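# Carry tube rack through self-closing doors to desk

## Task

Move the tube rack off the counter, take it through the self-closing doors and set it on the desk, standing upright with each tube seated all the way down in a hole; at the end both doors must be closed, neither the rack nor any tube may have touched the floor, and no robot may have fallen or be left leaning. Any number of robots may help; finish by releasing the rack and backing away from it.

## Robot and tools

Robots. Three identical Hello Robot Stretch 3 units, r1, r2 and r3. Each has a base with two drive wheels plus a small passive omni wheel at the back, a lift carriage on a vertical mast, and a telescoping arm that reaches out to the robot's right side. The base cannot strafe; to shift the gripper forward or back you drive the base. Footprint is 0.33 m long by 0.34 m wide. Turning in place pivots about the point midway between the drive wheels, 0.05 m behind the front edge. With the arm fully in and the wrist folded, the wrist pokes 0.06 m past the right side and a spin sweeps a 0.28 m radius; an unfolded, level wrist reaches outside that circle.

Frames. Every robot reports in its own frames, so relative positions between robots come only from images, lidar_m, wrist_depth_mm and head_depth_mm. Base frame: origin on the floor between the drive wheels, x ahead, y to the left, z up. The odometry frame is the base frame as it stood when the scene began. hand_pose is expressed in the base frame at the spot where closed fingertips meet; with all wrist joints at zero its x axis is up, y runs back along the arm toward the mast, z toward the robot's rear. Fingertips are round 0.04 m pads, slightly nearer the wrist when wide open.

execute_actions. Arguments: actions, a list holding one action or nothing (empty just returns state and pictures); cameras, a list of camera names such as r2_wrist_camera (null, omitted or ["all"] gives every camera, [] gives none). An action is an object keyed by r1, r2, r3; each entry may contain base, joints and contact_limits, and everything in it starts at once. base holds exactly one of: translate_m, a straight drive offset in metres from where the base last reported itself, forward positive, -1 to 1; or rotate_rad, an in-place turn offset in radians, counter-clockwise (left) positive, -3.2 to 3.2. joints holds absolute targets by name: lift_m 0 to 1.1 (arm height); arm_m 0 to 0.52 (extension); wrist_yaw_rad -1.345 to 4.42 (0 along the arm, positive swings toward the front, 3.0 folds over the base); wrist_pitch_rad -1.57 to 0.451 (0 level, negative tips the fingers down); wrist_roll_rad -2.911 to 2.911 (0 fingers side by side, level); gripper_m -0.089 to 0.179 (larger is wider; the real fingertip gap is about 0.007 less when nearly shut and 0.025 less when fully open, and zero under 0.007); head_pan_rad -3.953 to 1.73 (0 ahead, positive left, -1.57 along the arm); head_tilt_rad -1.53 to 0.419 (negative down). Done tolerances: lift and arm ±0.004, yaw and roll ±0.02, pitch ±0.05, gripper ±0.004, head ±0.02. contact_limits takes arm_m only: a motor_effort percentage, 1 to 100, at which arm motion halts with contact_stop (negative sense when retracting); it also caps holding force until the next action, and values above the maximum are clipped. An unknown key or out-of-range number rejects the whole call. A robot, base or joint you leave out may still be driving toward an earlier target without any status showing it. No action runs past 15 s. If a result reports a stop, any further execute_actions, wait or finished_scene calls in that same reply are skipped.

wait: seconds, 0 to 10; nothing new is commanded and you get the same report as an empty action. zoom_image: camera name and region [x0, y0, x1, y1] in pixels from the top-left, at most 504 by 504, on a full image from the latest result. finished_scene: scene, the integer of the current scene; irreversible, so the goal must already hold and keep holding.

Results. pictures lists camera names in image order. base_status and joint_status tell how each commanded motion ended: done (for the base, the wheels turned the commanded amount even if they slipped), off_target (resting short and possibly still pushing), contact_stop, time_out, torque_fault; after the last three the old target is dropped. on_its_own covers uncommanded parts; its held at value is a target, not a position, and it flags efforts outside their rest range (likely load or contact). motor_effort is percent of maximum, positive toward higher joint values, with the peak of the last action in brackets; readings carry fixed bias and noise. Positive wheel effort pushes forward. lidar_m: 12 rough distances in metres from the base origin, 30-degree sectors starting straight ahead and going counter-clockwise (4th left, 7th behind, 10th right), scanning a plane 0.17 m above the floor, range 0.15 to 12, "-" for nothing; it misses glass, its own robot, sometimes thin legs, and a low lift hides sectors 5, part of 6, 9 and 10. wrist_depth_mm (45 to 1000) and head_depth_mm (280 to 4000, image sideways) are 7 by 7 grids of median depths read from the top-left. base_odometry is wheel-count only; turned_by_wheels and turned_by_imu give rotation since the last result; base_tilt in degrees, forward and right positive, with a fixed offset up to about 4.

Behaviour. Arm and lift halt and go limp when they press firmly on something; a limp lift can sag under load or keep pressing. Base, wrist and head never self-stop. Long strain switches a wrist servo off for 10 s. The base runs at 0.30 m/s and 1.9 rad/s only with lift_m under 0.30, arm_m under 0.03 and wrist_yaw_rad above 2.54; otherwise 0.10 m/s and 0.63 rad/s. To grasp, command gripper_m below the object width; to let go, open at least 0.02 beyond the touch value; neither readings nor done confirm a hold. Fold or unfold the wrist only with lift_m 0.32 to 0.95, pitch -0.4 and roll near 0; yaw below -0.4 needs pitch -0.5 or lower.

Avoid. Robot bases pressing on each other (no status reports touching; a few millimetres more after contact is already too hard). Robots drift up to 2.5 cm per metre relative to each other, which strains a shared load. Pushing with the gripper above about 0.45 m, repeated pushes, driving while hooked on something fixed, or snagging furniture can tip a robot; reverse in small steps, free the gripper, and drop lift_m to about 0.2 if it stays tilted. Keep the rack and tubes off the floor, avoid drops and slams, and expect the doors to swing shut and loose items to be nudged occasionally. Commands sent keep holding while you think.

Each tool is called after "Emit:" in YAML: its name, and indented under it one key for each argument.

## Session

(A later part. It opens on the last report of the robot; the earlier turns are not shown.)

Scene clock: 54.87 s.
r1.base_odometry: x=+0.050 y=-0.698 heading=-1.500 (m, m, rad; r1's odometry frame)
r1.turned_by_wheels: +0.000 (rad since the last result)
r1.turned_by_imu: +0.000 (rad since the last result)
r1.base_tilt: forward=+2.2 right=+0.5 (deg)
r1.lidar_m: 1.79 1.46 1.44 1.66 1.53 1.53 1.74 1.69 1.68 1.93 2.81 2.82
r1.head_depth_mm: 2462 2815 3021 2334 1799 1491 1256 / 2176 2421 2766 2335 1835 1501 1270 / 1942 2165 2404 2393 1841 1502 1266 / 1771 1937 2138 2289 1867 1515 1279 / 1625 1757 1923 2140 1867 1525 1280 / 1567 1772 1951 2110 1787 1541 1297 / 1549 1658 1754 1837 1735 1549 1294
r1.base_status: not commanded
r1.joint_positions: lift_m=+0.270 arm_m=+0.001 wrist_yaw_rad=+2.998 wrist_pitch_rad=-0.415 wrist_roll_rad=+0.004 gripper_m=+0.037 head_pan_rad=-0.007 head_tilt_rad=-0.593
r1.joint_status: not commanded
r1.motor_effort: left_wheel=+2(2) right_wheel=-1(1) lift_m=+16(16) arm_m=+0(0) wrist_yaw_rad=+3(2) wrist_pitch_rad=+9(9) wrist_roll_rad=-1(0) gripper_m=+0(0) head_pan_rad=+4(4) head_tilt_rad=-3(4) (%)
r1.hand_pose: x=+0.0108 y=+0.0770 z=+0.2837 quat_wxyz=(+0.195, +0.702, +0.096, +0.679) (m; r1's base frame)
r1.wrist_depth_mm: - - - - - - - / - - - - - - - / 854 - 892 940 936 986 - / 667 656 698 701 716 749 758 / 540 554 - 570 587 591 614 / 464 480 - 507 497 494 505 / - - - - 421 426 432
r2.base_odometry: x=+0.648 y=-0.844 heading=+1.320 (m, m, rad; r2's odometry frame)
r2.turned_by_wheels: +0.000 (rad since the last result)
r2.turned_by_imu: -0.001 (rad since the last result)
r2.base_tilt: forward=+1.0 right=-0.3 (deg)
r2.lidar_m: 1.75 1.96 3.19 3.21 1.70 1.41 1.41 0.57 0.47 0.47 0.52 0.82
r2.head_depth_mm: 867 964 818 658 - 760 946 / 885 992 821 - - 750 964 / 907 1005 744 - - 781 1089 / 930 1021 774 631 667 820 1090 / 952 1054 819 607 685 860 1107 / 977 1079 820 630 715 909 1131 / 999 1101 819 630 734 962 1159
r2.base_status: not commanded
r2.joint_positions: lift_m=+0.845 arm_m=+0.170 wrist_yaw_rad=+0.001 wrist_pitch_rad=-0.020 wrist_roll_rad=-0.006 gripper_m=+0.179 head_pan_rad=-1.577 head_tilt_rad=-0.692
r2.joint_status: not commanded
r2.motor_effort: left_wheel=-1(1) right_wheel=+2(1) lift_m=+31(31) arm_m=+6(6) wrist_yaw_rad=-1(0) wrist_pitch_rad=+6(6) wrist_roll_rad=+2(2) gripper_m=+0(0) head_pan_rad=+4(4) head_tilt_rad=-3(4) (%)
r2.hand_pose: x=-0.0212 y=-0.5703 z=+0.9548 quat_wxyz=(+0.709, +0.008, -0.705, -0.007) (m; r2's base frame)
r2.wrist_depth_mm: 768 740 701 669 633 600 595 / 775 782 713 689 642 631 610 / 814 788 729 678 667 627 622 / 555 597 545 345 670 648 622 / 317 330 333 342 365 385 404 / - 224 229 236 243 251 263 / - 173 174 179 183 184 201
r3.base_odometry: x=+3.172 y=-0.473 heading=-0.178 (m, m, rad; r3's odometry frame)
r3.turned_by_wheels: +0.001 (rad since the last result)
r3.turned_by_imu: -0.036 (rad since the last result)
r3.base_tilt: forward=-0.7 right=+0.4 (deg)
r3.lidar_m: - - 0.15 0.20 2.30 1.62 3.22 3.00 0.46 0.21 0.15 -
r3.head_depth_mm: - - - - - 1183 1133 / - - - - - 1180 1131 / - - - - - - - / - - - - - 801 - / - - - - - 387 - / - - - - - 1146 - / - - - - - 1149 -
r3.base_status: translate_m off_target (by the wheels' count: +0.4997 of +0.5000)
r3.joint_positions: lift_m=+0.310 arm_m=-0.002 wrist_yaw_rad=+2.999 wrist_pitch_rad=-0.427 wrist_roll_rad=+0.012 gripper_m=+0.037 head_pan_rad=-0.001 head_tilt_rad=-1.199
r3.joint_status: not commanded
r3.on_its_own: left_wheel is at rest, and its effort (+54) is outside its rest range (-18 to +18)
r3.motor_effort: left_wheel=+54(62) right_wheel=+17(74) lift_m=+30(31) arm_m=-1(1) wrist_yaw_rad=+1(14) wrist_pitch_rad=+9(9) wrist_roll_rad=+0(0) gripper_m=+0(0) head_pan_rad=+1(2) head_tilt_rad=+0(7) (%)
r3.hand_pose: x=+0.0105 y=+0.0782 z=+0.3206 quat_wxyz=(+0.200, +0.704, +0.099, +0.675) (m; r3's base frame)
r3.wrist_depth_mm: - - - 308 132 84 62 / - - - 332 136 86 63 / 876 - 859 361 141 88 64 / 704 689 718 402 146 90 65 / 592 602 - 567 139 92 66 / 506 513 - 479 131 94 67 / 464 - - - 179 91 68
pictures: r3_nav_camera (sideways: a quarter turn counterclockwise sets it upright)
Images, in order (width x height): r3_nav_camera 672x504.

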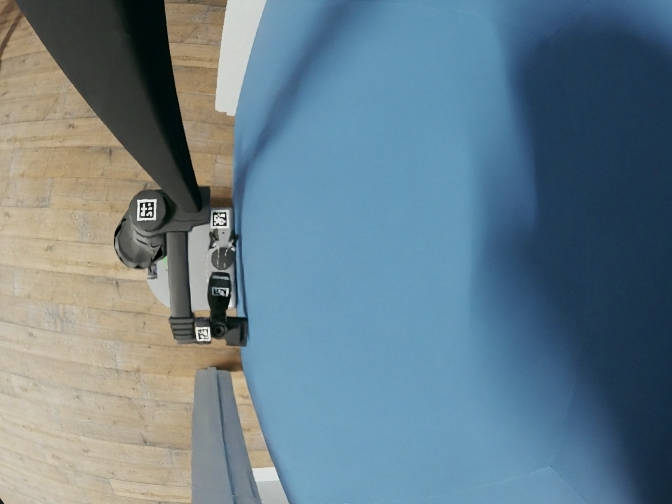

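Emit:
execute_actions:
  actions:
    - {"r2":{"joints":{"arm_m":0.31,"lift_m":0.835}},"r3":{"base":{"translate_m":0.4}}}
  cameras: ["r3_nav_camera","r2_wrist_camera","r2_head_camera"]

Scene clock: 60.40 s.
r1.base_odometry: x=+0.050 y=-0.698 heading=-1.500 (m, m, rad; r1's odometry frame)
r1.turned_by_wheels: +0.000 (rad since the last result)
r1.turned_by_imu: +0.000 (rad since the last result)
r1.base_tilt: forward=+2.1 right=+0.5 (deg)
r1.lidar_m: 1.80 1.46 1.44 1.66 1.53 1.53 1.75 1.68 1.69 1.92 2.81 2.82
r1.head_depth_mm: 2460 2792 3011 2345 1800 1486 1247 / 2201 2432 2733 2358 1808 1498 1259 / 1969 2157 2390 2371 1847 1502 1271 / 1775 1955 2135 2243 1857 1517 1275 / 1633 1766 1911 2153 1881 1532 1287 / 1567 2682 3068 2435 1864 1550 1298 / 2701 3171 3350 2414 1871 1551 1299
r1.base_status: not commanded
r1.joint_positions: lift_m=+0.270 arm_m=+0.001 wrist_yaw_rad=+2.998 wrist_pitch_rad=-0.415 wrist_roll_rad=+0.004 gripper_m=+0.037 head_pan_rad=-0.007 head_tilt_rad=-0.593
r1.joint_status: not commanded
r1.motor_effort: left_wheel=+2(2) right_wheel=-1(1) lift_m=+16(16) arm_m=+0(0) wrist_yaw_rad=+2(2) wrist_pitch_rad=+9(9) wrist_roll_rad=-1(1) gripper_m=+0(0) head_pan_rad=+2(3) head_tilt_rad=-3(4) (%)
r1.hand_pose: x=+0.0108 y=+0.0770 z=+0.2837 quat_wxyz=(+0.195, +0.702, +0.096, +0.679) (m; r1's base frame)
r1.wrist_depth_mm: - - - - - - - / - - - - - - - / 853 - 906 912 973 970 - / 667 670 682 708 735 731 763 / 548 556 - 573 580 606 601 / 466 487 - 504 507 501 502 / - - - - 416 421 426
r2.base_odometry: x=+0.648 y=-0.844 heading=+1.320 (m, m, rad; r2's odometry frame)
r2.turned_by_wheels: +0.000 (rad since the last result)
r2.turned_by_imu: -0.005 (rad since the last result)
r2.base_tilt: forward=+0.9 right=-0.3 (deg)
r2.lidar_m: 1.75 1.96 3.17 3.21 1.70 1.41 1.40 0.57 0.47 0.47 0.51 0.81
r2.head_depth_mm: 865 966 815 652 - 733 940 / 887 991 900 - 619 752 969 / 906 994 751 - 636 785 1086 / 928 1026 767 606 662 822 1105 / 951 1053 812 605 686 863 1106 / 976 1076 814 629 714 907 1132 / 1002 1097 817 628 735 957 1155
r2.base_status: not commanded
r2.joint_positions: lift_m=+0.843 arm_m=+0.310 wrist_yaw_rad=+0.000 wrist_pitch_rad=+0.001 wrist_roll_rad=-0.010 gripper_m=+0.179 head_pan_rad=-1.576 head_tilt_rad=-0.695
r2.joint_status: lift_m contact_stop (moved -0.002 of -0.010); the others done
r2.on_its_own: lift_m is slack since a contact_stop, until your next command for it (your +0.835 is given up)
r2.motor_effort: left_wheel=+1(25) right_wheel=-1(11) lift_m=+41(40) arm_m=+7(37) wrist_yaw_rad=+0(12) wrist_pitch_rad=+0(42) wrist_roll_rad=+3(9) gripper_m=+0(0) head_pan_rad=+3(4) head_tilt_rad=-3(5) (%)
r2.hand_pose: x=-0.0214 y=-0.7108 z=+0.9576 quat_wxyz=(+0.711, +0.000, -0.703, +0.000) (m; r2's base frame)
r2.wrist_depth_mm: 623 584 563 534 520 490 478 / 627 610 576 546 522 501 477 / 643 614 577 214 533 506 491 / 656 614 216 198 533 511 496 / 336 345 213 213 201 422 437 / - 222 184 205 208 265 277 / - 176 177 181 181 191 212
r3.base_odometry: x=+3.565 y=-0.544 heading=-0.177 (m, m, rad; r3's odometry frame)
r3.turned_by_wheels: +0.001 (rad since the last result)
r3.turned_by_imu: +0.542 (rad since the last result)
r3.base_tilt: forward=-0.7 right=+0.3 (deg)
r3.lidar_m: - - 0.15 0.20 1.84 3.49 3.26 0.60 1.08 0.21 0.15 -
r3.head_depth_mm: - - - - - 1193 1137 / - - - - - 1177 1127 / - - - - - - - / - - - - - 799 - / - - - - - 387 - / - - - - - 1145 - / - - - - - 1149 -
r3.base_status: translate_m off_target (by the wheels' count: +0.3997 of +0.4000)
r3.joint_positions: lift_m=+0.310 arm_m=-0.002 wrist_yaw_rad=+3.000 wrist_pitch_rad=-0.427 wrist_roll_rad=+0.012 gripper_m=+0.037 head_pan_rad=-0.002 head_tilt_rad=-1.199
r3.joint_status: not commanded
r3.on_its_own: left_wheel is at rest, and its effort (+63) is outside its rest range (-18 to +18)
r3.motor_effort: left_wheel=+63(63) right_wheel=+8(44) lift_m=+28(30) arm_m=-1(1) wrist_yaw_rad=-1(3) wrist_pitch_rad=+9(9) wrist_roll_rad=+0(0) gripper_m=+0(1) head_pan_rad=+1(1) head_tilt_rad=+1(1) (%)
r3.hand_pose: x=+0.0102 y=+0.0782 z=+0.3206 quat_wxyz=(+0.199, +0.704, +0.100, +0.675) (m; r3's base frame)
r3.wrist_depth_mm: - - - 308 132 84 62 / - - - 333 137 86 63 / 865 - 873 361 141 88 64 / 703 704 719 405 147 90 65 / 591 587 - 565 140 92 66 / 509 511 - 481 131 94 67 / 458 - - - 180 92 68
pictures: r2_head_camera (sideways: a quarter turn clockwise sets it upright), r2_wrist_camera, r3_nav_camera (sideways: a quarter turn counterclockwise sets it upright)
Images, in order (width x height): r2_head_camera 896x504, r2_wrist_camera 644x364, r3_nav_camera 672x504.

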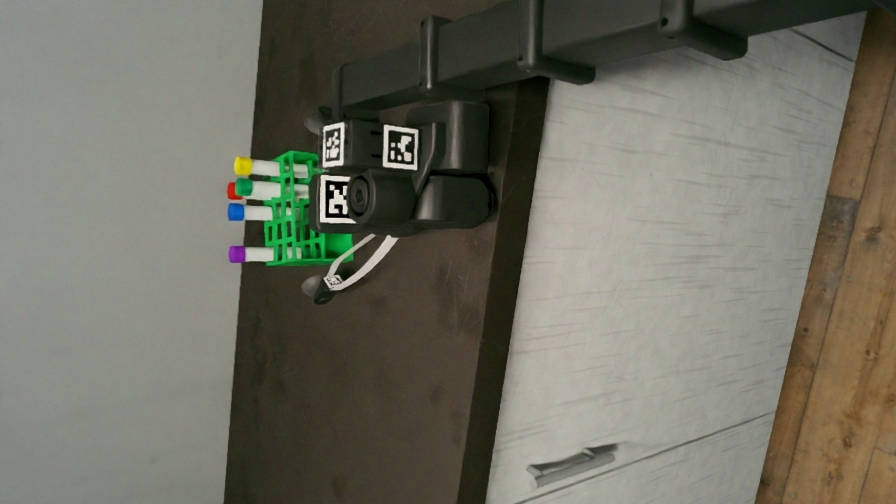

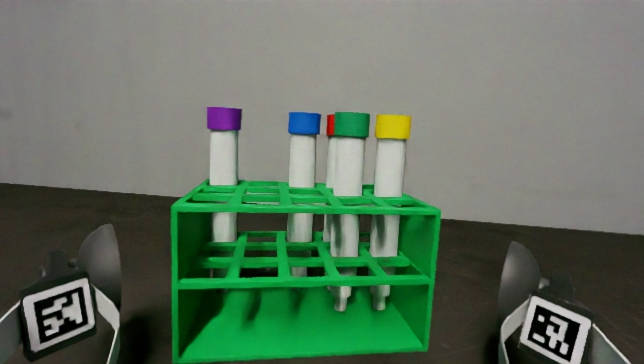

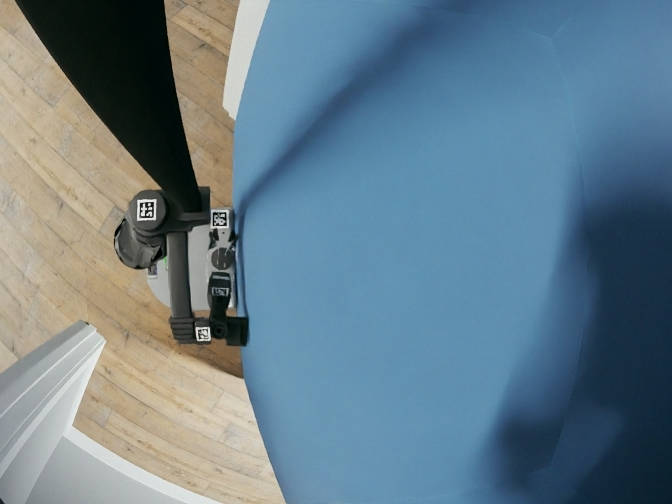

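Emit:
execute_actions:
  actions:
    - {"r2":{"joints":{"arm_m":0.345,"lift_m":0.85,"wrist_pitch_rad":-0.03}},"r3":{"base":{"translate_m":0.3}}}
  cameras: []

Emit:
execute_actions:
  actions:
    - {"r2":{"joints":{"gripper_m":0.06}},"r3":{"base":{"translate_m":0.25}}}
  cameras: ["r3_nav_camera","r2_wrist_camera","r1_nav_camera"]

Scene clock: 65.43 s.
r1.base_odometry: x=+0.050 y=-0.698 heading=-1.500 (m, m, rad; r1's odometry frame)
r1.turned_by_wheels: +0.000 (rad since the last result)
r1.turned_by_imu: +0.000 (rad since the last result)
r1.base_tilt: forward=+2.2 right=+0.5 (deg)
r1.lidar_m: 1.79 1.46 1.44 1.66 1.53 1.53 1.75 1.69 1.68 1.92 2.82 2.83
r1.head_depth_mm: 2486 2791 3030 2328 1817 1483 1261 / 2179 2428 2759 2360 1825 1498 1265 / 1943 2176 2391 2357 1837 1506 1267 / 1787 1947 2126 2261 1852 1516 1282 / 1627 1753 1931 2152 1863 1526 1290 / 1573 2672 3061 2482 1888 1544 1293 / 2691 3120 3322 2489 1899 1550 1293
r1.base_status: not commanded
r1.joint_positions: lift_m=+0.270 arm_m=+0.001 wrist_yaw_rad=+2.998 wrist_pitch_rad=-0.415 wrist_roll_rad=+0.004 gripper_m=+0.037 head_pan_rad=-0.007 head_tilt_rad=-0.593
r1.joint_status: not commanded
r1.motor_effort: left_wheel=+2(2) right_wheel=-1(2) lift_m=+16(16) arm_m=+0(0) wrist_yaw_rad=+1(2) wrist_pitch_rad=+9(9) wrist_roll_rad=+0(0) gripper_m=+1(1) head_pan_rad=+4(4) head_tilt_rad=-3(4) (%)
r1.hand_pose: x=+0.0108 y=+0.0770 z=+0.2837 quat_wxyz=(+0.195, +0.702, +0.096, +0.679) (m; r1's base frame)
r1.wrist_depth_mm: - - - - - - - / - - - - - - - / 869 - 912 920 948 970 - / 655 679 695 708 715 737 776 / 546 558 - 585 585 600 599 / 459 478 - 504 511 492 505 / - - - - 413 425 430
r2.base_odometry: x=+0.648 y=-0.844 heading=+1.320 (m, m, rad; r2's odometry frame)
r2.turned_by_wheels: +0.000 (rad since the last result)
r2.turned_by_imu: -0.001 (rad since the last result)
r2.base_tilt: forward=+0.9 right=-0.4 (deg)
r2.lidar_m: 1.75 1.95 3.16 3.24 1.70 1.41 1.40 0.57 0.47 0.47 0.51 0.81
r2.head_depth_mm: 864 964 815 - - 755 942 / 884 993 906 564 619 752 970 / 908 993 724 565 637 787 1087 / 928 1024 766 605 658 823 1107 / 951 1053 816 606 686 863 1114 / 975 1082 815 629 714 907 1130 / 996 1091 816 628 734 958 1152
r2.base_status: not commanded
r2.joint_positions: lift_m=+0.850 arm_m=+0.345 wrist_yaw_rad=+0.000 wrist_pitch_rad=-0.044 wrist_roll_rad=-0.006 gripper_m=+0.179 head_pan_rad=-1.576 head_tilt_rad=-0.695
r2.joint_status: all done
r2.motor_effort: left_wheel=+1(1) right_wheel=+0(1) lift_m=+51(54) arm_m=+6(8) wrist_yaw_rad=+0(0) wrist_pitch_rad=+4(5) wrist_roll_rad=+2(3) gripper_m=+0(0) head_pan_rad=+4(4) head_tilt_rad=-3(3) (%)
r2.hand_pose: x=-0.0214 y=-0.7446 z=+0.9530 quat_wxyz=(+0.709, +0.016, -0.704, -0.016) (m; r2's base frame)
r2.wrist_depth_mm: 565 533 511 501 478 455 433 / 582 549 521 505 487 472 446 / 608 579 533 176 158 475 444 / 497 579 174 168 168 490 469 / 310 146 173 163 164 356 371 / - 144 150 157 158 227 251 / - 150 158 170 164 180 198
r3.base_odometry: x=+3.861 y=-0.596 heading=-0.176 (m, m, rad; r3's odometry frame)
r3.turned_by_wheels: +0.001 (rad since the last result)
r3.turned_by_imu: +0.439 (rad since the last result)
r3.base_tilt: forward=-0.8 right=+0.4 (deg)
r3.lidar_m: - - 0.15 0.19 1.95 3.46 0.81 1.25 1.30 0.26 0.15 -
r3.head_depth_mm: - - - - - 1188 1134 / - - - - - 1174 1132 / - - - - - 534 - / - - - - - 489 - / - - - - - 451 - / - - - - - 1065 - / - - - - - 1151 -
r3.base_status: translate_m off_target (by the wheels' count: +0.2998 of +0.3000)
r3.joint_positions: lift_m=+0.310 arm_m=-0.002 wrist_yaw_rad=+3.000 wrist_pitch_rad=-0.427 wrist_roll_rad=+0.012 gripper_m=+0.037 head_pan_rad=-0.002 head_tilt_rad=-1.197
r3.joint_status: not commanded
r3.on_its_own: left_wheel is at rest, and its effort (+46) is outside its rest range (-18 to +18)
r3.motor_effort: left_wheel=+46(71) right_wheel=-2(42) lift_m=+29(28) arm_m=-1(0) wrist_yaw_rad=+0(2) wrist_pitch_rad=+9(9) wrist_roll_rad=+0(0) gripper_m=-1(0) head_pan_rad=+2(1) head_tilt_rad=-1(1) (%)
r3.hand_pose: x=+0.0103 y=+0.0783 z=+0.3206 quat_wxyz=(+0.199, +0.704, +0.100, +0.675) (m; r3's base frame)
r3.wrist_depth_mm: - - - 292 136 88 65 / - - - 316 141 90 67 / 882 - 883 347 147 92 68 / 711 697 716 386 152 95 69 / 589 592 - 557 143 97 70 / 514 510 - 458 138 100 72 / 455 - - - 187 98 73
pictures: none
No camera images: the call's "cameras" was empty. Leave "cameras" out to get every camera's image.

Scene clock: 69.10 s.
r1.base_odometry: x=+0.050 y=-0.698 heading=-1.500 (m, m, rad; r1's odometry frame)
r1.turned_by_wheels: +0.000 (rad since the last result)
r1.turned_by_imu: +0.000 (rad since the last result)
r1.base_tilt: forward=+2.2 right=+0.5 (deg)
r1.lidar_m: 1.79 1.46 1.44 1.67 1.53 1.53 1.75 1.68 1.68 1.92 2.82 2.83
r1.head_depth_mm: 2475 2766 2990 2335 1825 1500 1257 / 2192 2413 2751 2343 1826 1493 1259 / 1948 2176 2408 2372 1854 1503 1273 / 1764 1935 2147 2260 1847 1509 1280 / 1632 1750 1912 2161 1880 1509 1283 / 1567 2668 3116 2445 1884 1536 1294 / 2704 3079 3319 2460 1899 1540 1297
r1.base_status: not commanded
r1.joint_positions: lift_m=+0.270 arm_m=+0.001 wrist_yaw_rad=+2.998 wrist_pitch_rad=-0.415 wrist_roll_rad=+0.004 gripper_m=+0.037 head_pan_rad=-0.007 head_tilt_rad=-0.593
r1.joint_status: not commanded
r1.motor_effort: left_wheel=+2(2) right_wheel=-1(1) lift_m=+16(16) arm_m=+0(0) wrist_yaw_rad=+2(2) wrist_pitch_rad=+9(9) wrist_roll_rad=+0(1) gripper_m=+0(0) head_pan_rad=+4(4) head_tilt_rad=-4(4) (%)
r1.hand_pose: x=+0.0108 y=+0.0770 z=+0.2837 quat_wxyz=(+0.195, +0.702, +0.096, +0.679) (m; r1's base frame)
r1.wrist_depth_mm: - - - - - - - / - - - - - - - / 846 - 908 928 943 979 - / 672 671 691 705 722 747 758 / 542 556 - 570 583 593 607 / 462 481 - 507 503 496 505 / - - - - 420 424 428
r2.base_odometry: x=+0.648 y=-0.844 heading=+1.320 (m, m, rad; r2's odometry frame)
r2.turned_by_wheels: +0.000 (rad since the last result)
r2.turned_by_imu: -0.001 (rad since the last result)
r2.base_tilt: forward=+0.8 right=-0.3 (deg)
r2.lidar_m: 1.75 1.96 3.15 3.24 1.70 1.41 1.40 0.58 0.47 0.47 0.51 0.81
r2.head_depth_mm: 865 967 814 - - 756 937 / 884 993 904 563 619 751 974 / 905 998 727 563 636 785 1084 / 928 1019 752 606 658 822 1109 / 949 1050 814 606 685 859 1109 / 972 1079 814 628 714 907 1132 / 1001 1090 813 628 735 957 1150
r2.base_status: not commanded
r2.joint_positions: lift_m=+0.850 arm_m=+0.345 wrist_yaw_rad=+0.000 wrist_pitch_rad=-0.044 wrist_roll_rad=-0.006 gripper_m=+0.071 head_pan_rad=-1.576 head_tilt_rad=-0.695
r2.joint_status: gripper_m off_target (ended at +0.071, target +0.060)
r2.on_its_own: gripper_m is held at +0.070, not at your +0.060, by its stall guard, which is still easing
r2.motor_effort: left_wheel=+2(2) right_wheel=-1(1) lift_m=+50(51) arm_m=+5(6) wrist_yaw_rad=+0(1) wrist_pitch_rad=+4(5) wrist_roll_rad=+2(2) gripper_m=-25(100) head_pan_rad=+4(4) head_tilt_rad=-3(3) (%)
r2.hand_pose: x=-0.0214 y=-0.7445 z=+0.9529 quat_wxyz=(+0.709, +0.016, -0.705, -0.016) (m; r2's base frame)
r2.wrist_depth_mm: 562 555 524 493 475 458 434 / 583 554 522 499 486 465 449 / 592 576 538 182 156 483 457 / 492 577 178 182 159 484 465 / 297 203 184 180 164 331 374 / 213 132 152 156 159 214 248 / - 152 166 169 165 - 189
r3.base_odometry: x=+4.107 y=-0.640 heading=-0.174 (m, m, rad; r3's odometry frame)
r3.turned_by_wheels: +0.001 (rad since the last result)
r3.turned_by_imu: +0.390 (rad since the last result)
r3.base_tilt: forward=-0.9 right=+0.3 (deg)
r3.lidar_m: - - 0.15 0.20 3.75 0.98 1.19 1.43 1.81 0.23 0.15 -
r3.head_depth_mm: - - - - - 1191 1137 / - - - - - 1180 1128 / - - - - - - - / - - - - - 806 - / - - - - - 391 - / - - - - - 1087 - / - - - - - 1148 -
r3.base_status: translate_m off_target (by the wheels' count: +0.2498 of +0.2500)
r3.joint_positions: lift_m=+0.310 arm_m=-0.002 wrist_yaw_rad=+3.000 wrist_pitch_rad=-0.427 wrist_roll_rad=+0.012 gripper_m=+0.037 head_pan_rad=-0.003 head_tilt_rad=-1.198
r3.joint_status: not commanded
r3.on_its_own: left_wheel is at rest, and its effort (+42) is outside its rest range (-18 to +18)
r3.motor_effort: left_wheel=+42(75) right_wheel=+0(45) lift_m=+28(29) arm_m=-1(1) wrist_yaw_rad=+0(3) wrist_pitch_rad=+9(9) wrist_roll_rad=+0(0) gripper_m=+0(0) head_pan_rad=+2(1) head_tilt_rad=+0(1) (%)
r3.hand_pose: x=+0.0102 y=+0.0782 z=+0.3206 quat_wxyz=(+0.199, +0.704, +0.100, +0.675) (m; r3's base frame)
r3.wrist_depth_mm: - - - 303 133 85 63 / - - - 327 138 87 64 / 872 - 899 358 142 89 65 / 714 684 720 401 147 91 66 / 596 591 - 563 140 93 67 / 511 509 - 467 133 95 68 / 455 - - - 181 93 69
pictures: r1_nav_camera (sideways: a quarter turn counterclockwise sets it upright), r2_wrist_camera, r3_nav_camera (sideways: a quarter turn counterclockwise sets it upright)
Images, in order (width x height): r1_nav_camera 672x504, r2_wrist_camera 644x364, r3_nav_camera 672x504.

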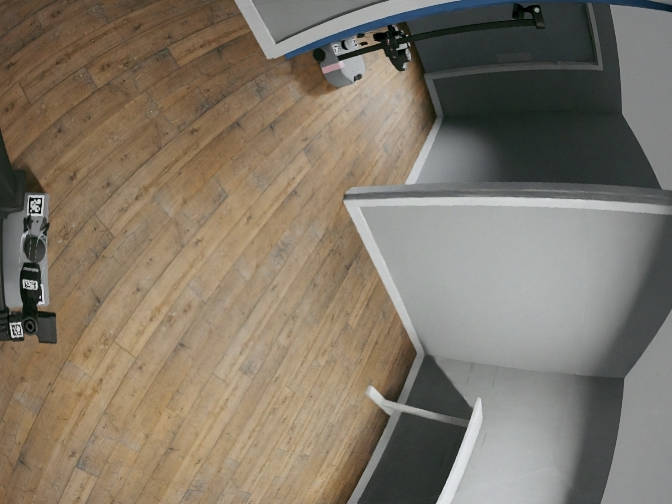

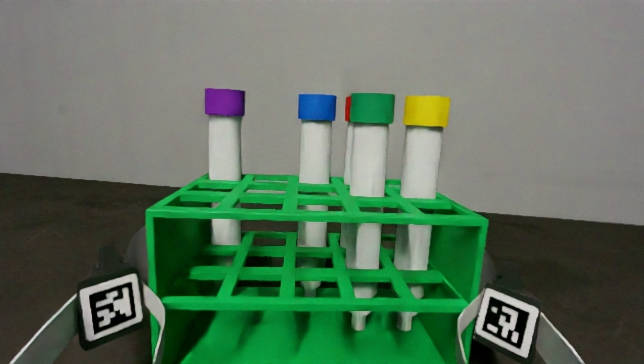

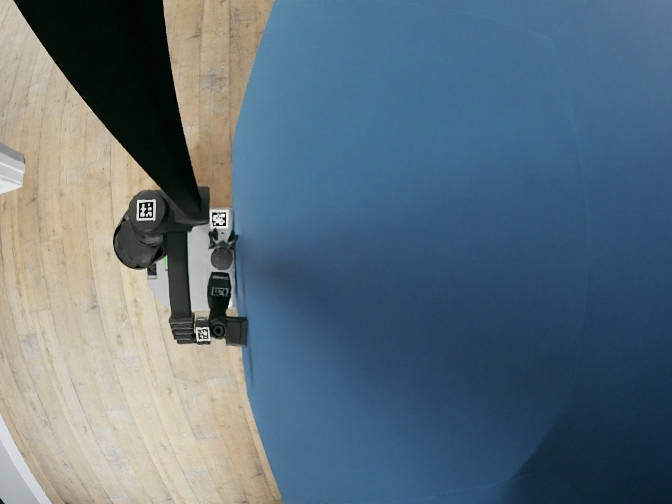

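Emit:
execute_actions:
  actions:
    - {"r2":{"joints":{"lift_m":0.89}},"r3":{"base":{"translate_m":0.3},"joints":{"head_pan_rad":-2.0,"head_tilt_rad":-0.9}},"r1":{"base":{"rotate_rad":0.2}}}
  cameras: ["r3_nav_camera","r2_wrist_camera","r1_nav_camera"]

Scene clock: 73.57 s.
r1.base_odometry: x=+0.050 y=-0.698 heading=-1.300 (m, m, rad; r1's odometry frame)
r1.turned_by_wheels: +0.200 (rad since the last result)
r1.turned_by_imu: +0.200 (rad since the last result)
r1.base_tilt: forward=+2.1 right=+0.5 (deg)
r1.lidar_m: 1.79 1.45 1.48 1.63 1.53 1.55 1.80 1.68 1.71 2.20 2.82 2.27
r1.head_depth_mm: 1837 2055 2337 2330 1821 1495 1260 / 1711 1889 2119 2249 1829 1497 1270 / 1595 1751 1952 2155 1840 1509 1276 / 2516 2735 3072 2322 1869 1515 1278 / 2905 3319 3440 2427 1856 1522 1288 / 3408 3841 3477 2429 1888 1533 1287 / 3388 3677 3530 2277 1901 1542 1303
r1.base_status: done
r1.joint_positions: lift_m=+0.270 arm_m=+0.001 wrist_yaw_rad=+2.998 wrist_pitch_rad=-0.415 wrist_roll_rad=+0.004 gripper_m=+0.037 head_pan_rad=-0.007 head_tilt_rad=-0.593
r1.joint_status: not commanded
r1.motor_effort: left_wheel=-2(8) right_wheel=+2(6) lift_m=+16(16) arm_m=+1(2) wrist_yaw_rad=+2(2) wrist_pitch_rad=+9(9) wrist_roll_rad=-1(0) gripper_m=+0(0) head_pan_rad=+4(5) head_tilt_rad=-4(3) (%)
r1.hand_pose: x=+0.0108 y=+0.0770 z=+0.2837 quat_wxyz=(+0.195, +0.702, +0.096, +0.679) (m; r1's base frame)
r1.wrist_depth_mm: - - - - - - - / - - - - - - - / 853 - 895 912 974 995 - / 661 670 717 701 715 745 755 / 549 548 - 569 586 600 595 / 465 485 - 516 504 494 507 / - - - - 423 423 428
r2.base_odometry: x=+0.648 y=-0.844 heading=+1.320 (m, m, rad; r2's odometry frame)
r2.turned_by_wheels: +0.000 (rad since the last result)
r2.turned_by_imu: -0.001 (rad since the last result)
r2.base_tilt: forward=+0.8 right=-0.3 (deg)
r2.lidar_m: 1.75 1.96 3.18 3.21 1.70 1.41 1.40 0.58 0.47 0.47 0.51 0.81
r2.head_depth_mm: 866 964 857 - 610 734 923 / 884 986 - 583 614 752 970 / 906 979 - 587 637 785 1088 / 925 1016 748 605 659 824 1110 / 950 1052 814 606 685 865 1109 / 973 1083 813 628 713 909 1130 / 993 1089 815 628 735 957 1153
r2.base_status: not commanded
r2.joint_positions: lift_m=+0.890 arm_m=+0.345 wrist_yaw_rad=+0.000 wrist_pitch_rad=-0.056 wrist_roll_rad=-0.006 gripper_m=+0.090 head_pan_rad=-1.576 head_tilt_rad=-0.695
r2.joint_status: all done
r2.on_its_own: gripper_m is held at +0.089, not at your +0.060, by its stall guard, which is not easing now
r2.motor_effort: left_wheel=+1(2) right_wheel=-1(0) lift_m=+52(53) arm_m=+6(6) wrist_yaw_rad=+0(0) wrist_pitch_rad=+8(8) wrist_roll_rad=+2(2) gripper_m=-19(24) head_pan_rad=+3(3) head_tilt_rad=-3(3) (%)
r2.hand_pose: x=-0.0214 y=-0.7441 z=+0.9900 quat_wxyz=(+0.709, +0.020, -0.705, -0.020) (m; r2's base frame)
r2.wrist_depth_mm: 574 534 511 489 474 452 429 / 590 548 528 503 482 460 450 / 615 569 536 184 160 469 452 / 614 590 184 183 164 489 463 / 388 148 184 182 166 428 477 / 290 132 164 158 161 311 326 / - 153 168 172 166 - 247
r3.base_odometry: x=+4.402 y=-0.692 heading=-0.174 (m, m, rad; r3's odometry frame)
r3.turned_by_wheels: +0.000 (rad since the last result)
r3.turned_by_imu: -0.122 (rad since the last result)
r3.base_tilt: forward=-0.8 right=+0.3 (deg)
r3.lidar_m: - - 0.15 0.19 3.72 0.99 0.97 1.40 1.65 1.86 0.15 -
r3.head_depth_mm: 1463 1604 1788 1734 1475 1289 1152 / 1595 1776 1947 1710 1471 1287 1147 / 1758 2005 2056 1708 1461 1286 1159 / 1973 2265 2017 1697 1457 1276 1175 / 1994 2265 2010 1685 1448 1272 1156 / 1839 2101 1987 1676 1437 1264 1144 / 1753 1994 1983 1665 1434 1254 1054
r3.base_status: translate_m off_target (by the wheels' count: +0.2999 of +0.3000)
r3.joint_positions: lift_m=+0.310 arm_m=-0.002 wrist_yaw_rad=+3.000 wrist_pitch_rad=-0.427 wrist_roll_rad=+0.012 gripper_m=+0.037 head_pan_rad=-2.015 head_tilt_rad=-0.847
r3.joint_status: head_tilt_rad off_target (ended at -0.847, target -0.900); the others done
r3.on_its_own: left_wheel is at rest, and its effort (+24) is outside its rest range (-18 to +18)
r3.motor_effort: left_wheel=+24(67) right_wheel=+9(53) lift_m=+29(28) arm_m=-1(0) wrist_yaw_rad=+0(5) wrist_pitch_rad=+9(9) wrist_roll_rad=+0(0) gripper_m=+0(0) head_pan_rad=+7(79) head_tilt_rad=-27(56) (%)
r3.hand_pose: x=+0.0102 y=+0.0782 z=+0.3205 quat_wxyz=(+0.199, +0.704, +0.100, +0.675) (m; r3's base frame)
r3.wrist_depth_mm: - - - 257 153 109 85 / - - - 280 160 113 87 / 870 - 890 306 169 117 89 / 707 692 720 344 179 121 92 / 595 596 - 440 174 126 95 / 513 512 - 411 172 131 97 / 459 - - - 227 133 101
pictures: r1_nav_camera (sideways: a quarter turn counterclockwise sets it upright), r2_wrist_camera, r3_nav_camera (sideways: a quarter turn counterclockwise sets it upright)
Images, in order (width x height): r1_nav_camera 672x504, r2_wrist_camera 644x364, r3_nav_camera 672x504.

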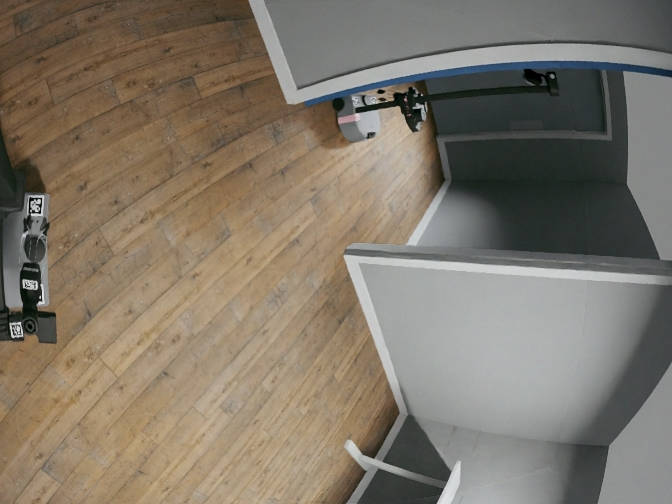

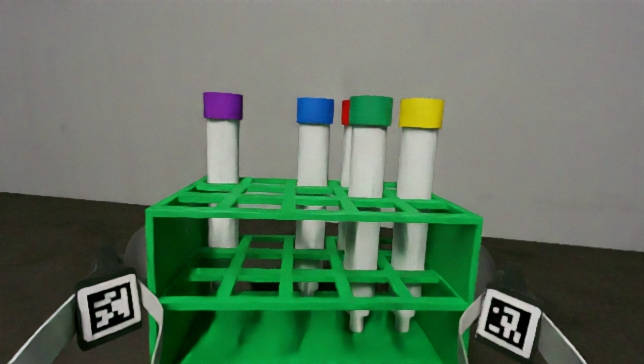

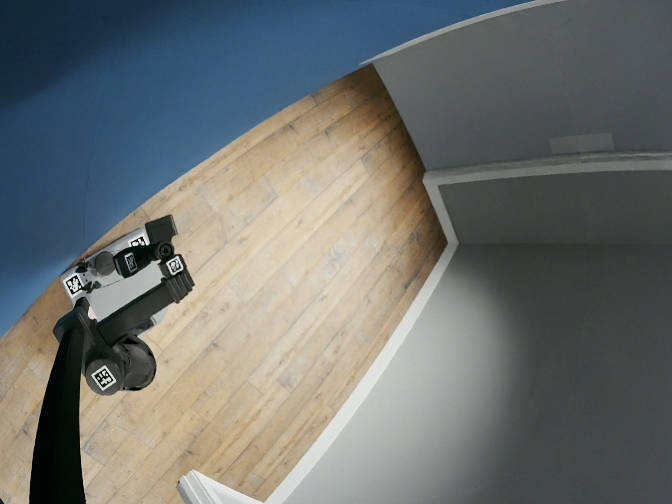

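Emit:
execute_actions:
  actions:
    - {"r2":{"joints":{"arm_m":0.0}},"r3":{"base":{"translate_m":-0.14},"joints":{"head_pan_rad":-1.0}},"r1":{"base":{"rotate_rad":0.12}}}
  cameras: []

Emit:
execute_actions:
  actions:
    - {"r2":{"joints":{"wrist_yaw_rad":1.57,"head_pan_rad":1.5}},"r3":{"base":{"rotate_rad":-1.45},"joints":{"head_pan_rad":0}},"r1":{"base":{"translate_m":0.98},"joints":{"head_tilt_rad":-0.9,"head_pan_rad":0.4}}}
  cameras: ["r3_nav_camera","r2_nav_camera","r2_wrist_camera","r1_nav_camera"]

Scene clock: 79.10 s.
r1.base_odometry: x=+0.050 y=-0.698 heading=-1.180 (m, m, rad; r1's odometry frame)
r1.turned_by_wheels: +0.120 (rad since the last result)
r1.turned_by_imu: +0.119 (rad since the last result)
r1.base_tilt: forward=+2.2 right=+0.5 (deg)
r1.lidar_m: 1.79 1.44 1.53 1.57 1.55 1.60 1.73 1.68 1.76 2.48 2.82 2.00
r1.head_depth_mm: 1616 1809 2034 2221 1811 1500 1257 / 1552 1710 1896 2104 1827 1489 1264 / 2629 2888 3052 2272 1862 1501 1277 / 3095 3429 3400 2388 1858 1513 1274 / 3568 3845 3448 2318 1880 1521 1284 / 3408 3807 2526 2166 1904 1531 1293 / 1995 1901 1964 1880 1782 1545 1296
r1.base_status: done
r1.joint_positions: lift_m=+0.270 arm_m=+0.001 wrist_yaw_rad=+2.998 wrist_pitch_rad=-0.415 wrist_roll_rad=+0.004 gripper_m=+0.037 head_pan_rad=-0.007 head_tilt_rad=-0.593
r1.joint_status: not commanded
r1.motor_effort: left_wheel=-3(11) right_wheel=+2(6) lift_m=+16(16) arm_m=+1(0) wrist_yaw_rad=+2(3) wrist_pitch_rad=+9(9) wrist_roll_rad=-1(0) gripper_m=+1(1) head_pan_rad=+4(4) head_tilt_rad=-4(4) (%)
r1.hand_pose: x=+0.0108 y=+0.0770 z=+0.2837 quat_wxyz=(+0.195, +0.702, +0.096, +0.679) (m; r1's base frame)
r1.wrist_depth_mm: - - - - - - - / - - - - - - - / 850 - 897 937 958 986 - / 651 673 704 699 717 751 738 / 552 550 - 568 592 583 605 / 462 486 - 515 503 492 497 / - - - - 418 424 425
r2.base_odometry: x=+0.648 y=-0.844 heading=+1.320 (m, m, rad; r2's odometry frame)
r2.turned_by_wheels: +0.000 (rad since the last result)
r2.turned_by_imu: -0.001 (rad since the last result)
r2.base_tilt: forward=+0.9 right=-0.3 (deg)
r2.lidar_m: 1.76 1.95 3.15 3.22 1.70 1.41 1.40 0.57 0.47 0.47 0.51 0.81
r2.head_depth_mm: 866 964 815 607 586 - - / 886 990 816 481 608 - - / 907 1016 813 464 - - - / 924 1022 815 473 654 854 1108 / 951 1053 814 628 691 863 1108 / 974 1078 815 628 714 908 1135 / 997 1088 815 628 735 960 1156
r2.base_status: not commanded
r2.joint_positions: lift_m=+0.890 arm_m=+0.000 wrist_yaw_rad=+0.000 wrist_pitch_rad=-0.057 wrist_roll_rad=-0.006 gripper_m=+0.090 head_pan_rad=-1.576 head_tilt_rad=-0.695
r2.joint_status: all done
r2.on_its_own: gripper_m is held at +0.089, not at your +0.060, by its stall guard, which is not easing now
r2.motor_effort: left_wheel=+1(1) right_wheel=+0(1) lift_m=+51(52) arm_m=-5(6) wrist_yaw_rad=+0(0) wrist_pitch_rad=+8(8) wrist_roll_rad=+2(2) gripper_m=-20(19) head_pan_rad=+4(4) head_tilt_rad=-3(3) (%)
r2.hand_pose: x=-0.0214 y=-0.3998 z=+0.9898 quat_wxyz=(+0.709, +0.020, -0.705, -0.020) (m; r2's base frame)
r2.wrist_depth_mm: 912 881 848 806 779 761 723 / 959 914 851 852 793 774 749 / - 947 915 185 161 783 761 / 655 665 183 183 165 773 768 / 391 150 184 181 165 434 494 / 298 132 163 159 161 314 328 / - 153 167 171 166 - 251
r3.base_odometry: x=+4.264 y=-0.667 heading=-0.174 (m, m, rad; r3's odometry frame)
r3.turned_by_wheels: +0.000 (rad since the last result)
r3.turned_by_imu: -0.076 (rad since the last result)
r3.base_tilt: forward=-0.7 right=+0.3 (deg)
r3.lidar_m: - - 0.15 0.43 3.65 0.84 0.83 1.26 1.42 0.19 0.15 -
r3.head_depth_mm: - - - 447 1413 1280 1141 / - - - - 496 1247 1134 / - - - - - 558 1148 / - - - - - 331 490 / - - - - - - 340 / - - - - - - - / - - - - - - -
r3.base_status: done
r3.joint_positions: lift_m=+0.310 arm_m=-0.002 wrist_yaw_rad=+3.007 wrist_pitch_rad=-0.427 wrist_roll_rad=+0.013 gripper_m=+0.037 head_pan_rad=-1.006 head_tilt_rad=-0.891
r3.joint_status: all done
r3.on_its_own: right_wheel is at rest, and its effort (+21) is outside its rest range (-18 to +18); head_tilt_rad moved -0.044 to your old target -0.900
r3.motor_effort: left_wheel=+2(20) right_wheel=+21(38) lift_m=+27(29) arm_m=-1(0) wrist_yaw_rad=-6(15) wrist_pitch_rad=+9(9) wrist_roll_rad=+0(0) gripper_m=+0(0) head_pan_rad=+3(44) head_tilt_rad=-4(27) (%)
r3.hand_pose: x=+0.0086 y=+0.0785 z=+0.3206 quat_wxyz=(+0.197, +0.704, +0.102, +0.675) (m; r3's base frame)
r3.wrist_depth_mm: - - - - 212 119 83 / - - - - 215 120 83 / 877 - 902 833 218 121 84 / 709 715 718 698 221 122 84 / 586 592 - 598 199 122 84 / 512 515 - 534 183 124 85 / 462 - - - 259 117 85
pictures: none
No camera images: the call's "cameras" was empty. Leave "cameras" out to get every camera's image.

Scene clock: 84.13 s.
r1.base_odometry: x=+0.423 y=-1.604 heading=-1.180 (m, m, rad; r1's odometry frame)
r1.turned_by_wheels: +0.000 (rad since the last result)
r1.turned_by_imu: +0.001 (rad since the last result)
r1.base_tilt: forward=+2.1 right=+0.5 (deg)
r1.lidar_m: 0.86 0.91 0.72 0.87 2.02 2.09 2.62 2.55 2.68 2.70 2.03 0.83
r1.head_depth_mm: 2749 2384 1950 1661 1420 1250 1124 / 2760 2398 1970 1670 1432 1263 1127 / 2799 2432 1923 1596 1430 1270 1134 / 2697 2247 1211 1438 1398 1288 1139 / 1217 1338 1083 1414 1431 1289 1144 / 853 1008 1168 1340 1423 1296 1156 / 877 950 1026 1114 1232 1278 1163
r1.base_status: done
r1.joint_positions: lift_m=+0.270 arm_m=+0.001 wrist_yaw_rad=+2.999 wrist_pitch_rad=-0.415 wrist_roll_rad=+0.004 gripper_m=+0.037 head_pan_rad=+0.393 head_tilt_rad=-0.889
r1.joint_status: all done
r1.motor_effort: left_wheel=-3(7) right_wheel=+2(6) lift_m=+16(16) arm_m=+0(0) wrist_yaw_rad=+2(2) wrist_pitch_rad=+9(9) wrist_roll_rad=-1(0) gripper_m=+0(0) head_pan_rad=+5(33) head_tilt_rad=-5(27) (%)
r1.hand_pose: x=+0.0108 y=+0.0770 z=+0.2836 quat_wxyz=(+0.195, +0.702, +0.096, +0.679) (m; r1's base frame)
r1.wrist_depth_mm: - - - 906 693 696 720 / - - - 961 748 765 779 / 845 - 928 911 830 859 701 / 671 659 698 708 708 740 667 / 542 546 - 574 584 593 596 / 465 487 - 510 499 486 507 / - - - - 412 425 428
r2.base_odometry: x=+0.648 y=-0.844 heading=+1.320 (m, m, rad; r2's odometry frame)
r2.turned_by_wheels: +0.000 (rad since the last result)
r2.turned_by_imu: -0.001 (rad since the last result)
r2.base_tilt: forward=+0.9 right=-0.3 (deg)
r2.lidar_m: 1.75 1.95 3.16 3.25 1.70 1.41 1.41 0.57 0.47 0.47 0.51 0.81
r2.head_depth_mm: 2945 3315 2764 2042 1632 1355 1158 / 3001 3376 2731 2049 1623 1355 1156 / 3068 3422 2724 2055 1625 1349 1157 / 3061 3435 2756 2047 1624 1355 1158 / 3154 3488 2745 2030 1633 1359 1154 / 3131 3426 2763 2037 1674 - 1131 / 2608 2725 2611 2042 1759 - -
r2.base_status: not commanded
r2.joint_positions: lift_m=+0.890 arm_m=+0.000 wrist_yaw_rad=+1.568 wrist_pitch_rad=-0.057 wrist_roll_rad=-0.005 gripper_m=+0.090 head_pan_rad=+1.493 head_tilt_rad=-0.695
r2.joint_status: all done
r2.on_its_own: gripper_m is held at +0.089, not at your +0.060, by its stall guard, which is not easing now
r2.motor_effort: left_wheel=+1(2) right_wheel=-1(1) lift_m=+52(52) arm_m=-4(5) wrist_yaw_rad=+3(6) wrist_pitch_rad=+8(8) wrist_roll_rad=+2(2) gripper_m=-19(20) head_pan_rad=+4(50) head_tilt_rad=-3(3) (%)
r2.hand_pose: x=+0.2331 y=-0.1461 z=+0.9898 quat_wxyz=(+0.516, +0.512, -0.485, +0.486) (m; r2's base frame)
r2.wrist_depth_mm: - - - - - - - / - - - - - - - / - - - 187 160 - - / - - 185 175 164 - - / - 149 185 182 166 682 533 / - 132 163 158 161 617 478 / - 152 168 171 166 - 464
r3.base_odometry: x=+4.264 y=-0.667 heading=-1.623 (m, m, rad; r3's odometry frame)
r3.turned_by_wheels: -1.448 (rad since the last result)
r3.turned_by_imu: -0.787 (rad since the last result)
r3.base_tilt: forward=-0.7 right=+0.4 (deg)
r3.lidar_m: 0.15 - 0.15 0.18 0.41 1.01 3.69 0.72 1.16 1.21 1.61 0.22
r3.head_depth_mm: - - - 362 653 1271 1140 / - - - 314 461 1095 1130 / - - - - 360 645 1113 / - - - - 313 457 1068 / - - - - - 357 637 / - - - - - 313 453 / - - - - - - 354
r3.base_status: rotate_rad off_target (by the wheels' count: -1.4485 of -1.4500)
r3.joint_positions: lift_m=+0.310 arm_m=-0.002 wrist_yaw_rad=+3.000 wrist_pitch_rad=-0.427 wrist_roll_rad=+0.013 gripper_m=+0.037 head_pan_rad=-0.006 head_tilt_rad=-0.898
r3.joint_status: all done
r3.on_its_own: left_wheel is at rest, and its effort (+60) is outside its rest range (-18 to +18)
r3.motor_effort: left_wheel=+60(83) right_wheel=+1(35) lift_m=+29(30) arm_m=-1(1) wrist_yaw_rad=+0(8) wrist_pitch_rad=+9(10) wrist_roll_rad=+0(0) gripper_m=+0(0) head_pan_rad=+3(53) head_tilt_rad=-1(4) (%)
r3.hand_pose: x=+0.0102 y=+0.0782 z=+0.3206 quat_wxyz=(+0.199, +0.704, +0.100, +0.674) (m; r3's base frame)
r3.wrist_depth_mm: - - 296 220 177 147 127 / - - 333 242 190 156 133 / 878 - 370 266 204 166 140 / 709 697 413 298 222 177 148 / 588 594 - 355 234 190 157 / 502 512 - 369 247 206 167 / 458 - - - 307 219 179
pictures: r1_nav_camera (sideways: a quarter turn counterclockwise sets it upright), r2_nav_camera (sideways: a quarter turn counterclockwise sets it upright), r2_wrist_camera, r3_nav_camera (sideways: a quarter turn counterclockwise sets it upright)
Images, in order (width x height): r1_nav_camera 672x504, r2_nav_camera 672x504, r2_wrist_camera 644x364, r3_nav_camera 672x504.

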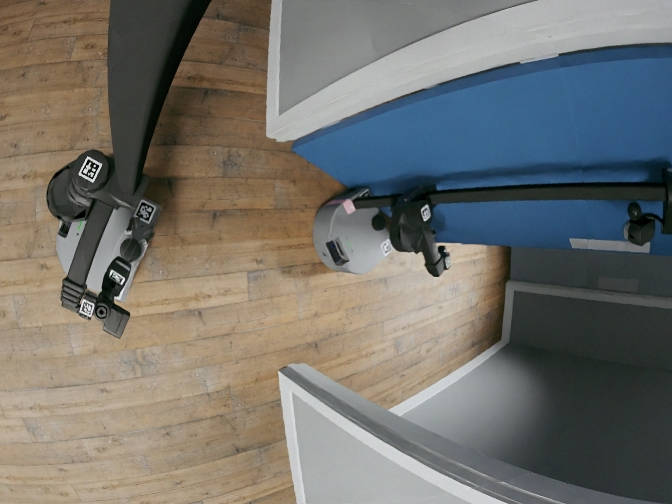

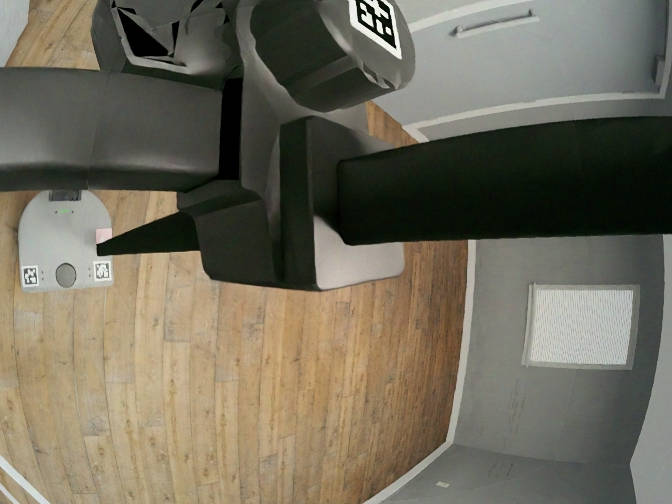

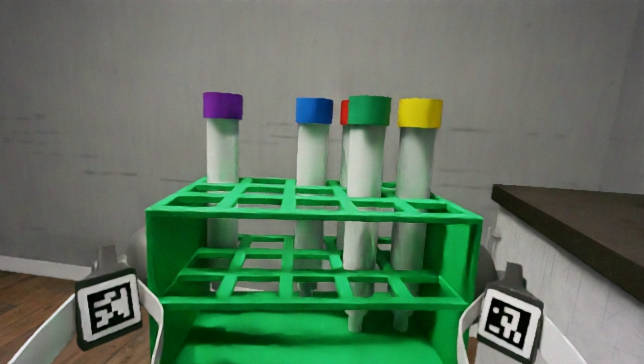

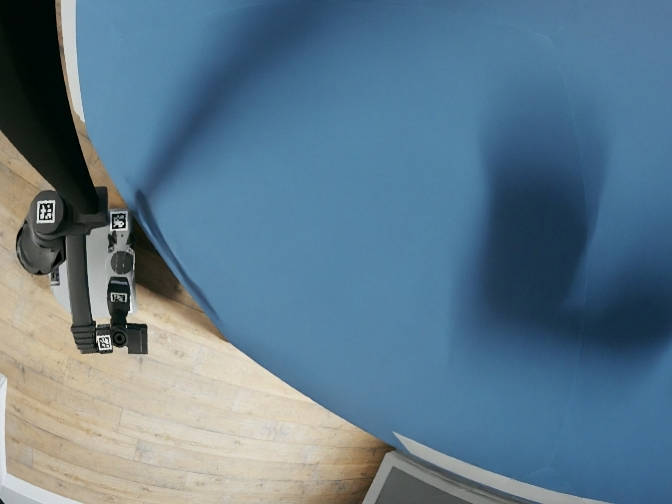

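Emit:
execute_actions:
  actions:
    - {"r2":{"base":{"rotate_rad":1.5},"joints":{"wrist_yaw_rad":1.95,"head_pan_rad":0.8}},"r3":{"base":{"rotate_rad":-0.9}},"r1":{"base":{"rotate_rad":0.4},"joints":{"head_pan_rad":0}}}
  cameras: ["r3_nav_camera","r2_nav_camera","r1_nav_camera"]

Scene clock: 88.30 s.
r1.base_odometry: x=+0.423 y=-1.604 heading=-0.780 (m, m, rad; r1's odometry frame)
r1.turned_by_wheels: +0.400 (rad since the last result)
r1.turned_by_imu: +0.400 (rad since the last result)
r1.base_tilt: forward=+2.2 right=+0.5 (deg)
r1.lidar_m: 0.98 0.72 0.75 1.73 2.02 2.62 2.55 2.60 2.70 2.28 0.91 0.83
r1.head_depth_mm: 2726 2385 1935 1652 1425 1254 1122 / 2773 2429 1970 1661 1432 1263 1125 / 2791 2429 1937 1638 1443 1278 1138 / 2717 2246 1748 1471 1382 1283 1142 / 1232 1355 1311 1417 1404 1290 1143 / 1026 1053 1114 1317 1422 1293 1149 / 859 943 1016 1101 1227 1275 1157
r1.base_status: done
r1.joint_positions: lift_m=+0.270 arm_m=+0.001 wrist_yaw_rad=+2.999 wrist_pitch_rad=-0.415 wrist_roll_rad=+0.004 gripper_m=+0.037 head_pan_rad=+0.007 head_tilt_rad=-0.889
r1.joint_status: all done
r1.motor_effort: left_wheel=-3(9) right_wheel=+2(7) lift_m=+16(16) arm_m=+1(0) wrist_yaw_rad=+2(2) wrist_pitch_rad=+9(9) wrist_roll_rad=-1(1) gripper_m=+0(1) head_pan_rad=-4(31) head_tilt_rad=-5(5) (%)
r1.hand_pose: x=+0.0108 y=+0.0770 z=+0.2836 quat_wxyz=(+0.195, +0.702, +0.096, +0.679) (m; r1's base frame)
r1.wrist_depth_mm: - - - - - 709 550 / - - - - - 730 582 / 874 - 900 908 939 732 637 / 658 679 705 697 729 698 682 / 537 542 - 569 587 596 602 / 463 477 - 512 507 501 498 / - - - - 417 423 428
r2.base_odometry: x=+0.648 y=-0.844 heading=+2.820 (m, m, rad; r2's odometry frame)
r2.turned_by_wheels: +1.500 (rad since the last result)
r2.turned_by_imu: +1.510 (rad since the last result)
r2.base_tilt: forward=+0.9 right=-0.4 (deg)
r2.lidar_m: 3.67 1.77 1.42 1.40 0.60 0.47 0.47 0.50 0.74 1.75 1.90 2.85
r2.head_depth_mm: 1753 2040 2385 2053 1627 1356 1158 / 1619 1847 2163 2033 1624 1354 1156 / 1474 1709 1969 2036 1621 1350 1156 / 1395 1571 1794 1978 1630 1353 1158 / 1308 1463 1661 1841 1633 1350 1154 / 1234 1367 1535 1749 1629 1350 1157 / 1167 1291 1428 1612 1630 1346 1158
r2.base_status: done
r2.joint_positions: lift_m=+0.890 arm_m=+0.000 wrist_yaw_rad=+1.948 wrist_pitch_rad=-0.057 wrist_roll_rad=-0.005 gripper_m=+0.090 head_pan_rad=+0.807 head_tilt_rad=-0.695
r2.joint_status: all done
r2.on_its_own: gripper_m is held at +0.089, not at your +0.060, by its stall guard, which is not easing now
r2.motor_effort: left_wheel=-1(4) right_wheel=+1(6) lift_m=+51(52) arm_m=-5(5) wrist_yaw_rad=+1(6) wrist_pitch_rad=+8(8) wrist_roll_rad=+2(2) gripper_m=-19(20) head_pan_rad=-4(51) head_tilt_rad=-4(3) (%)
r2.hand_pose: x=+0.2152 y=-0.0515 z=+0.9898 quat_wxyz=(+0.415, +0.594, -0.379, +0.575) (m; r2's base frame)
r2.wrist_depth_mm: - - - - - - - / - - - - - - - / - - - 184 160 - - / - - 183 176 164 - - / - 149 185 182 166 - - / - 131 164 158 162 - - / - 152 168 170 165 - -
r3.base_odometry: x=+4.264 y=-0.667 heading=-2.522 (m, m, rad; r3's odometry frame)
r3.turned_by_wheels: -0.899 (rad since the last result)
r3.turned_by_imu: -0.738 (rad since the last result)
r3.base_tilt: forward=-0.7 right=+0.4 (deg)
r3.lidar_m: 0.40 0.21 0.18 0.18 0.20 0.32 0.99 0.98 0.71 0.70 1.16 1.36
r3.head_depth_mm: 1887 2020 1931 1651 1434 1269 1138 / 1954 2223 1927 1638 1431 1267 1130 / 1897 2184 1915 1634 1425 1261 1128 / 1889 2146 1897 1625 1410 1254 1124 / 1866 2108 1847 1549 1188 1212 1117 / 443 483 536 594 667 762 884 / 349 373 400 432 470 514 567
r3.base_status: done
r3.joint_positions: lift_m=+0.310 arm_m=-0.002 wrist_yaw_rad=+3.000 wrist_pitch_rad=-0.427 wrist_roll_rad=+0.013 gripper_m=+0.037 head_pan_rad=-0.006 head_tilt_rad=-0.898
r3.joint_status: not commanded
r3.on_its_own: left_wheel is at rest, and its effort (+25) is outside its rest range (-18 to +18)
r3.motor_effort: left_wheel=+25(70) right_wheel=+2(7) lift_m=+29(28) arm_m=-1(1) wrist_yaw_rad=+0(1) wrist_pitch_rad=+9(9) wrist_roll_rad=+0(0) gripper_m=+0(0) head_pan_rad=+3(3) head_tilt_rad=+0(1) (%)
r3.hand_pose: x=+0.0102 y=+0.0782 z=+0.3206 quat_wxyz=(+0.199, +0.704, +0.100, +0.674) (m; r3's base frame)
r3.wrist_depth_mm: 209 - 204 202 202 201 201 / 227 - 224 223 220 220 218 / 251 - 248 246 244 243 241 / 282 282 277 274 272 271 268 / 318 317 - 313 303 307 306 / 371 365 - 351 354 352 353 / 423 - - - 422 416 413
pictures: r1_nav_camera (sideways: a quarter turn counterclockwise sets it upright), r2_nav_camera (sideways: a quarter turn counterclockwise sets it upright), r3_nav_camera (sideways: a quarter turn counterclockwise sets it upright)
Images, in order (width x height): r1_nav_camera 672x504, r2_nav_camera 672x504, r3_nav_camera 672x504.

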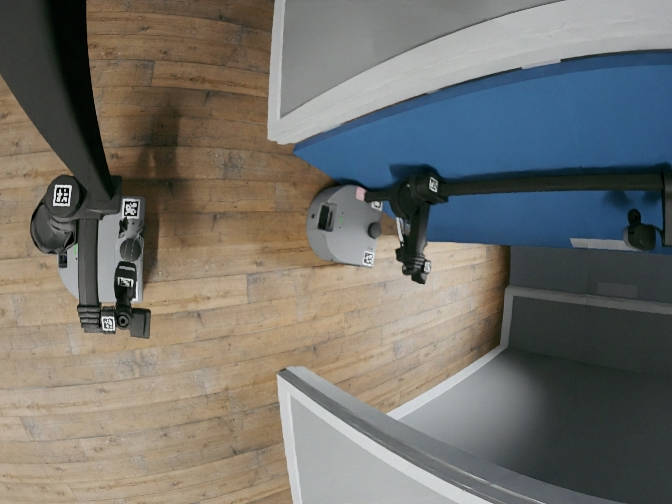

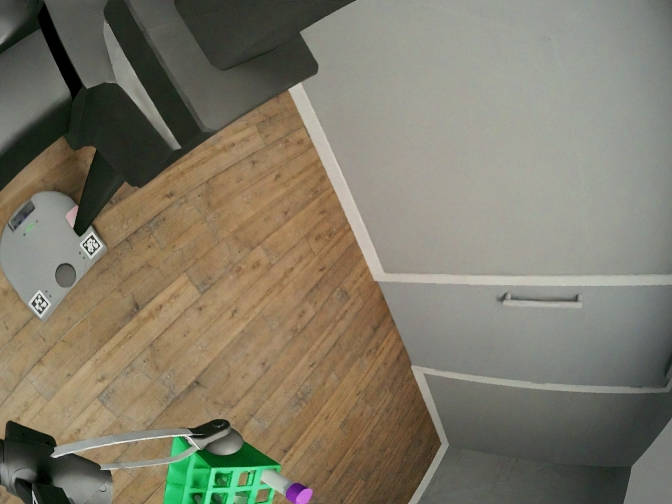

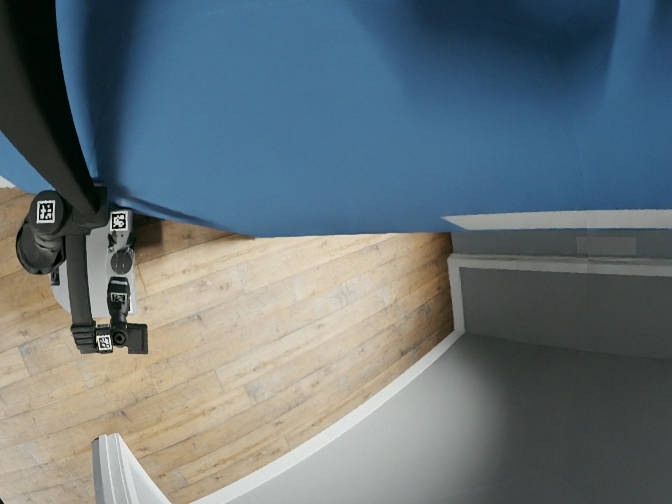

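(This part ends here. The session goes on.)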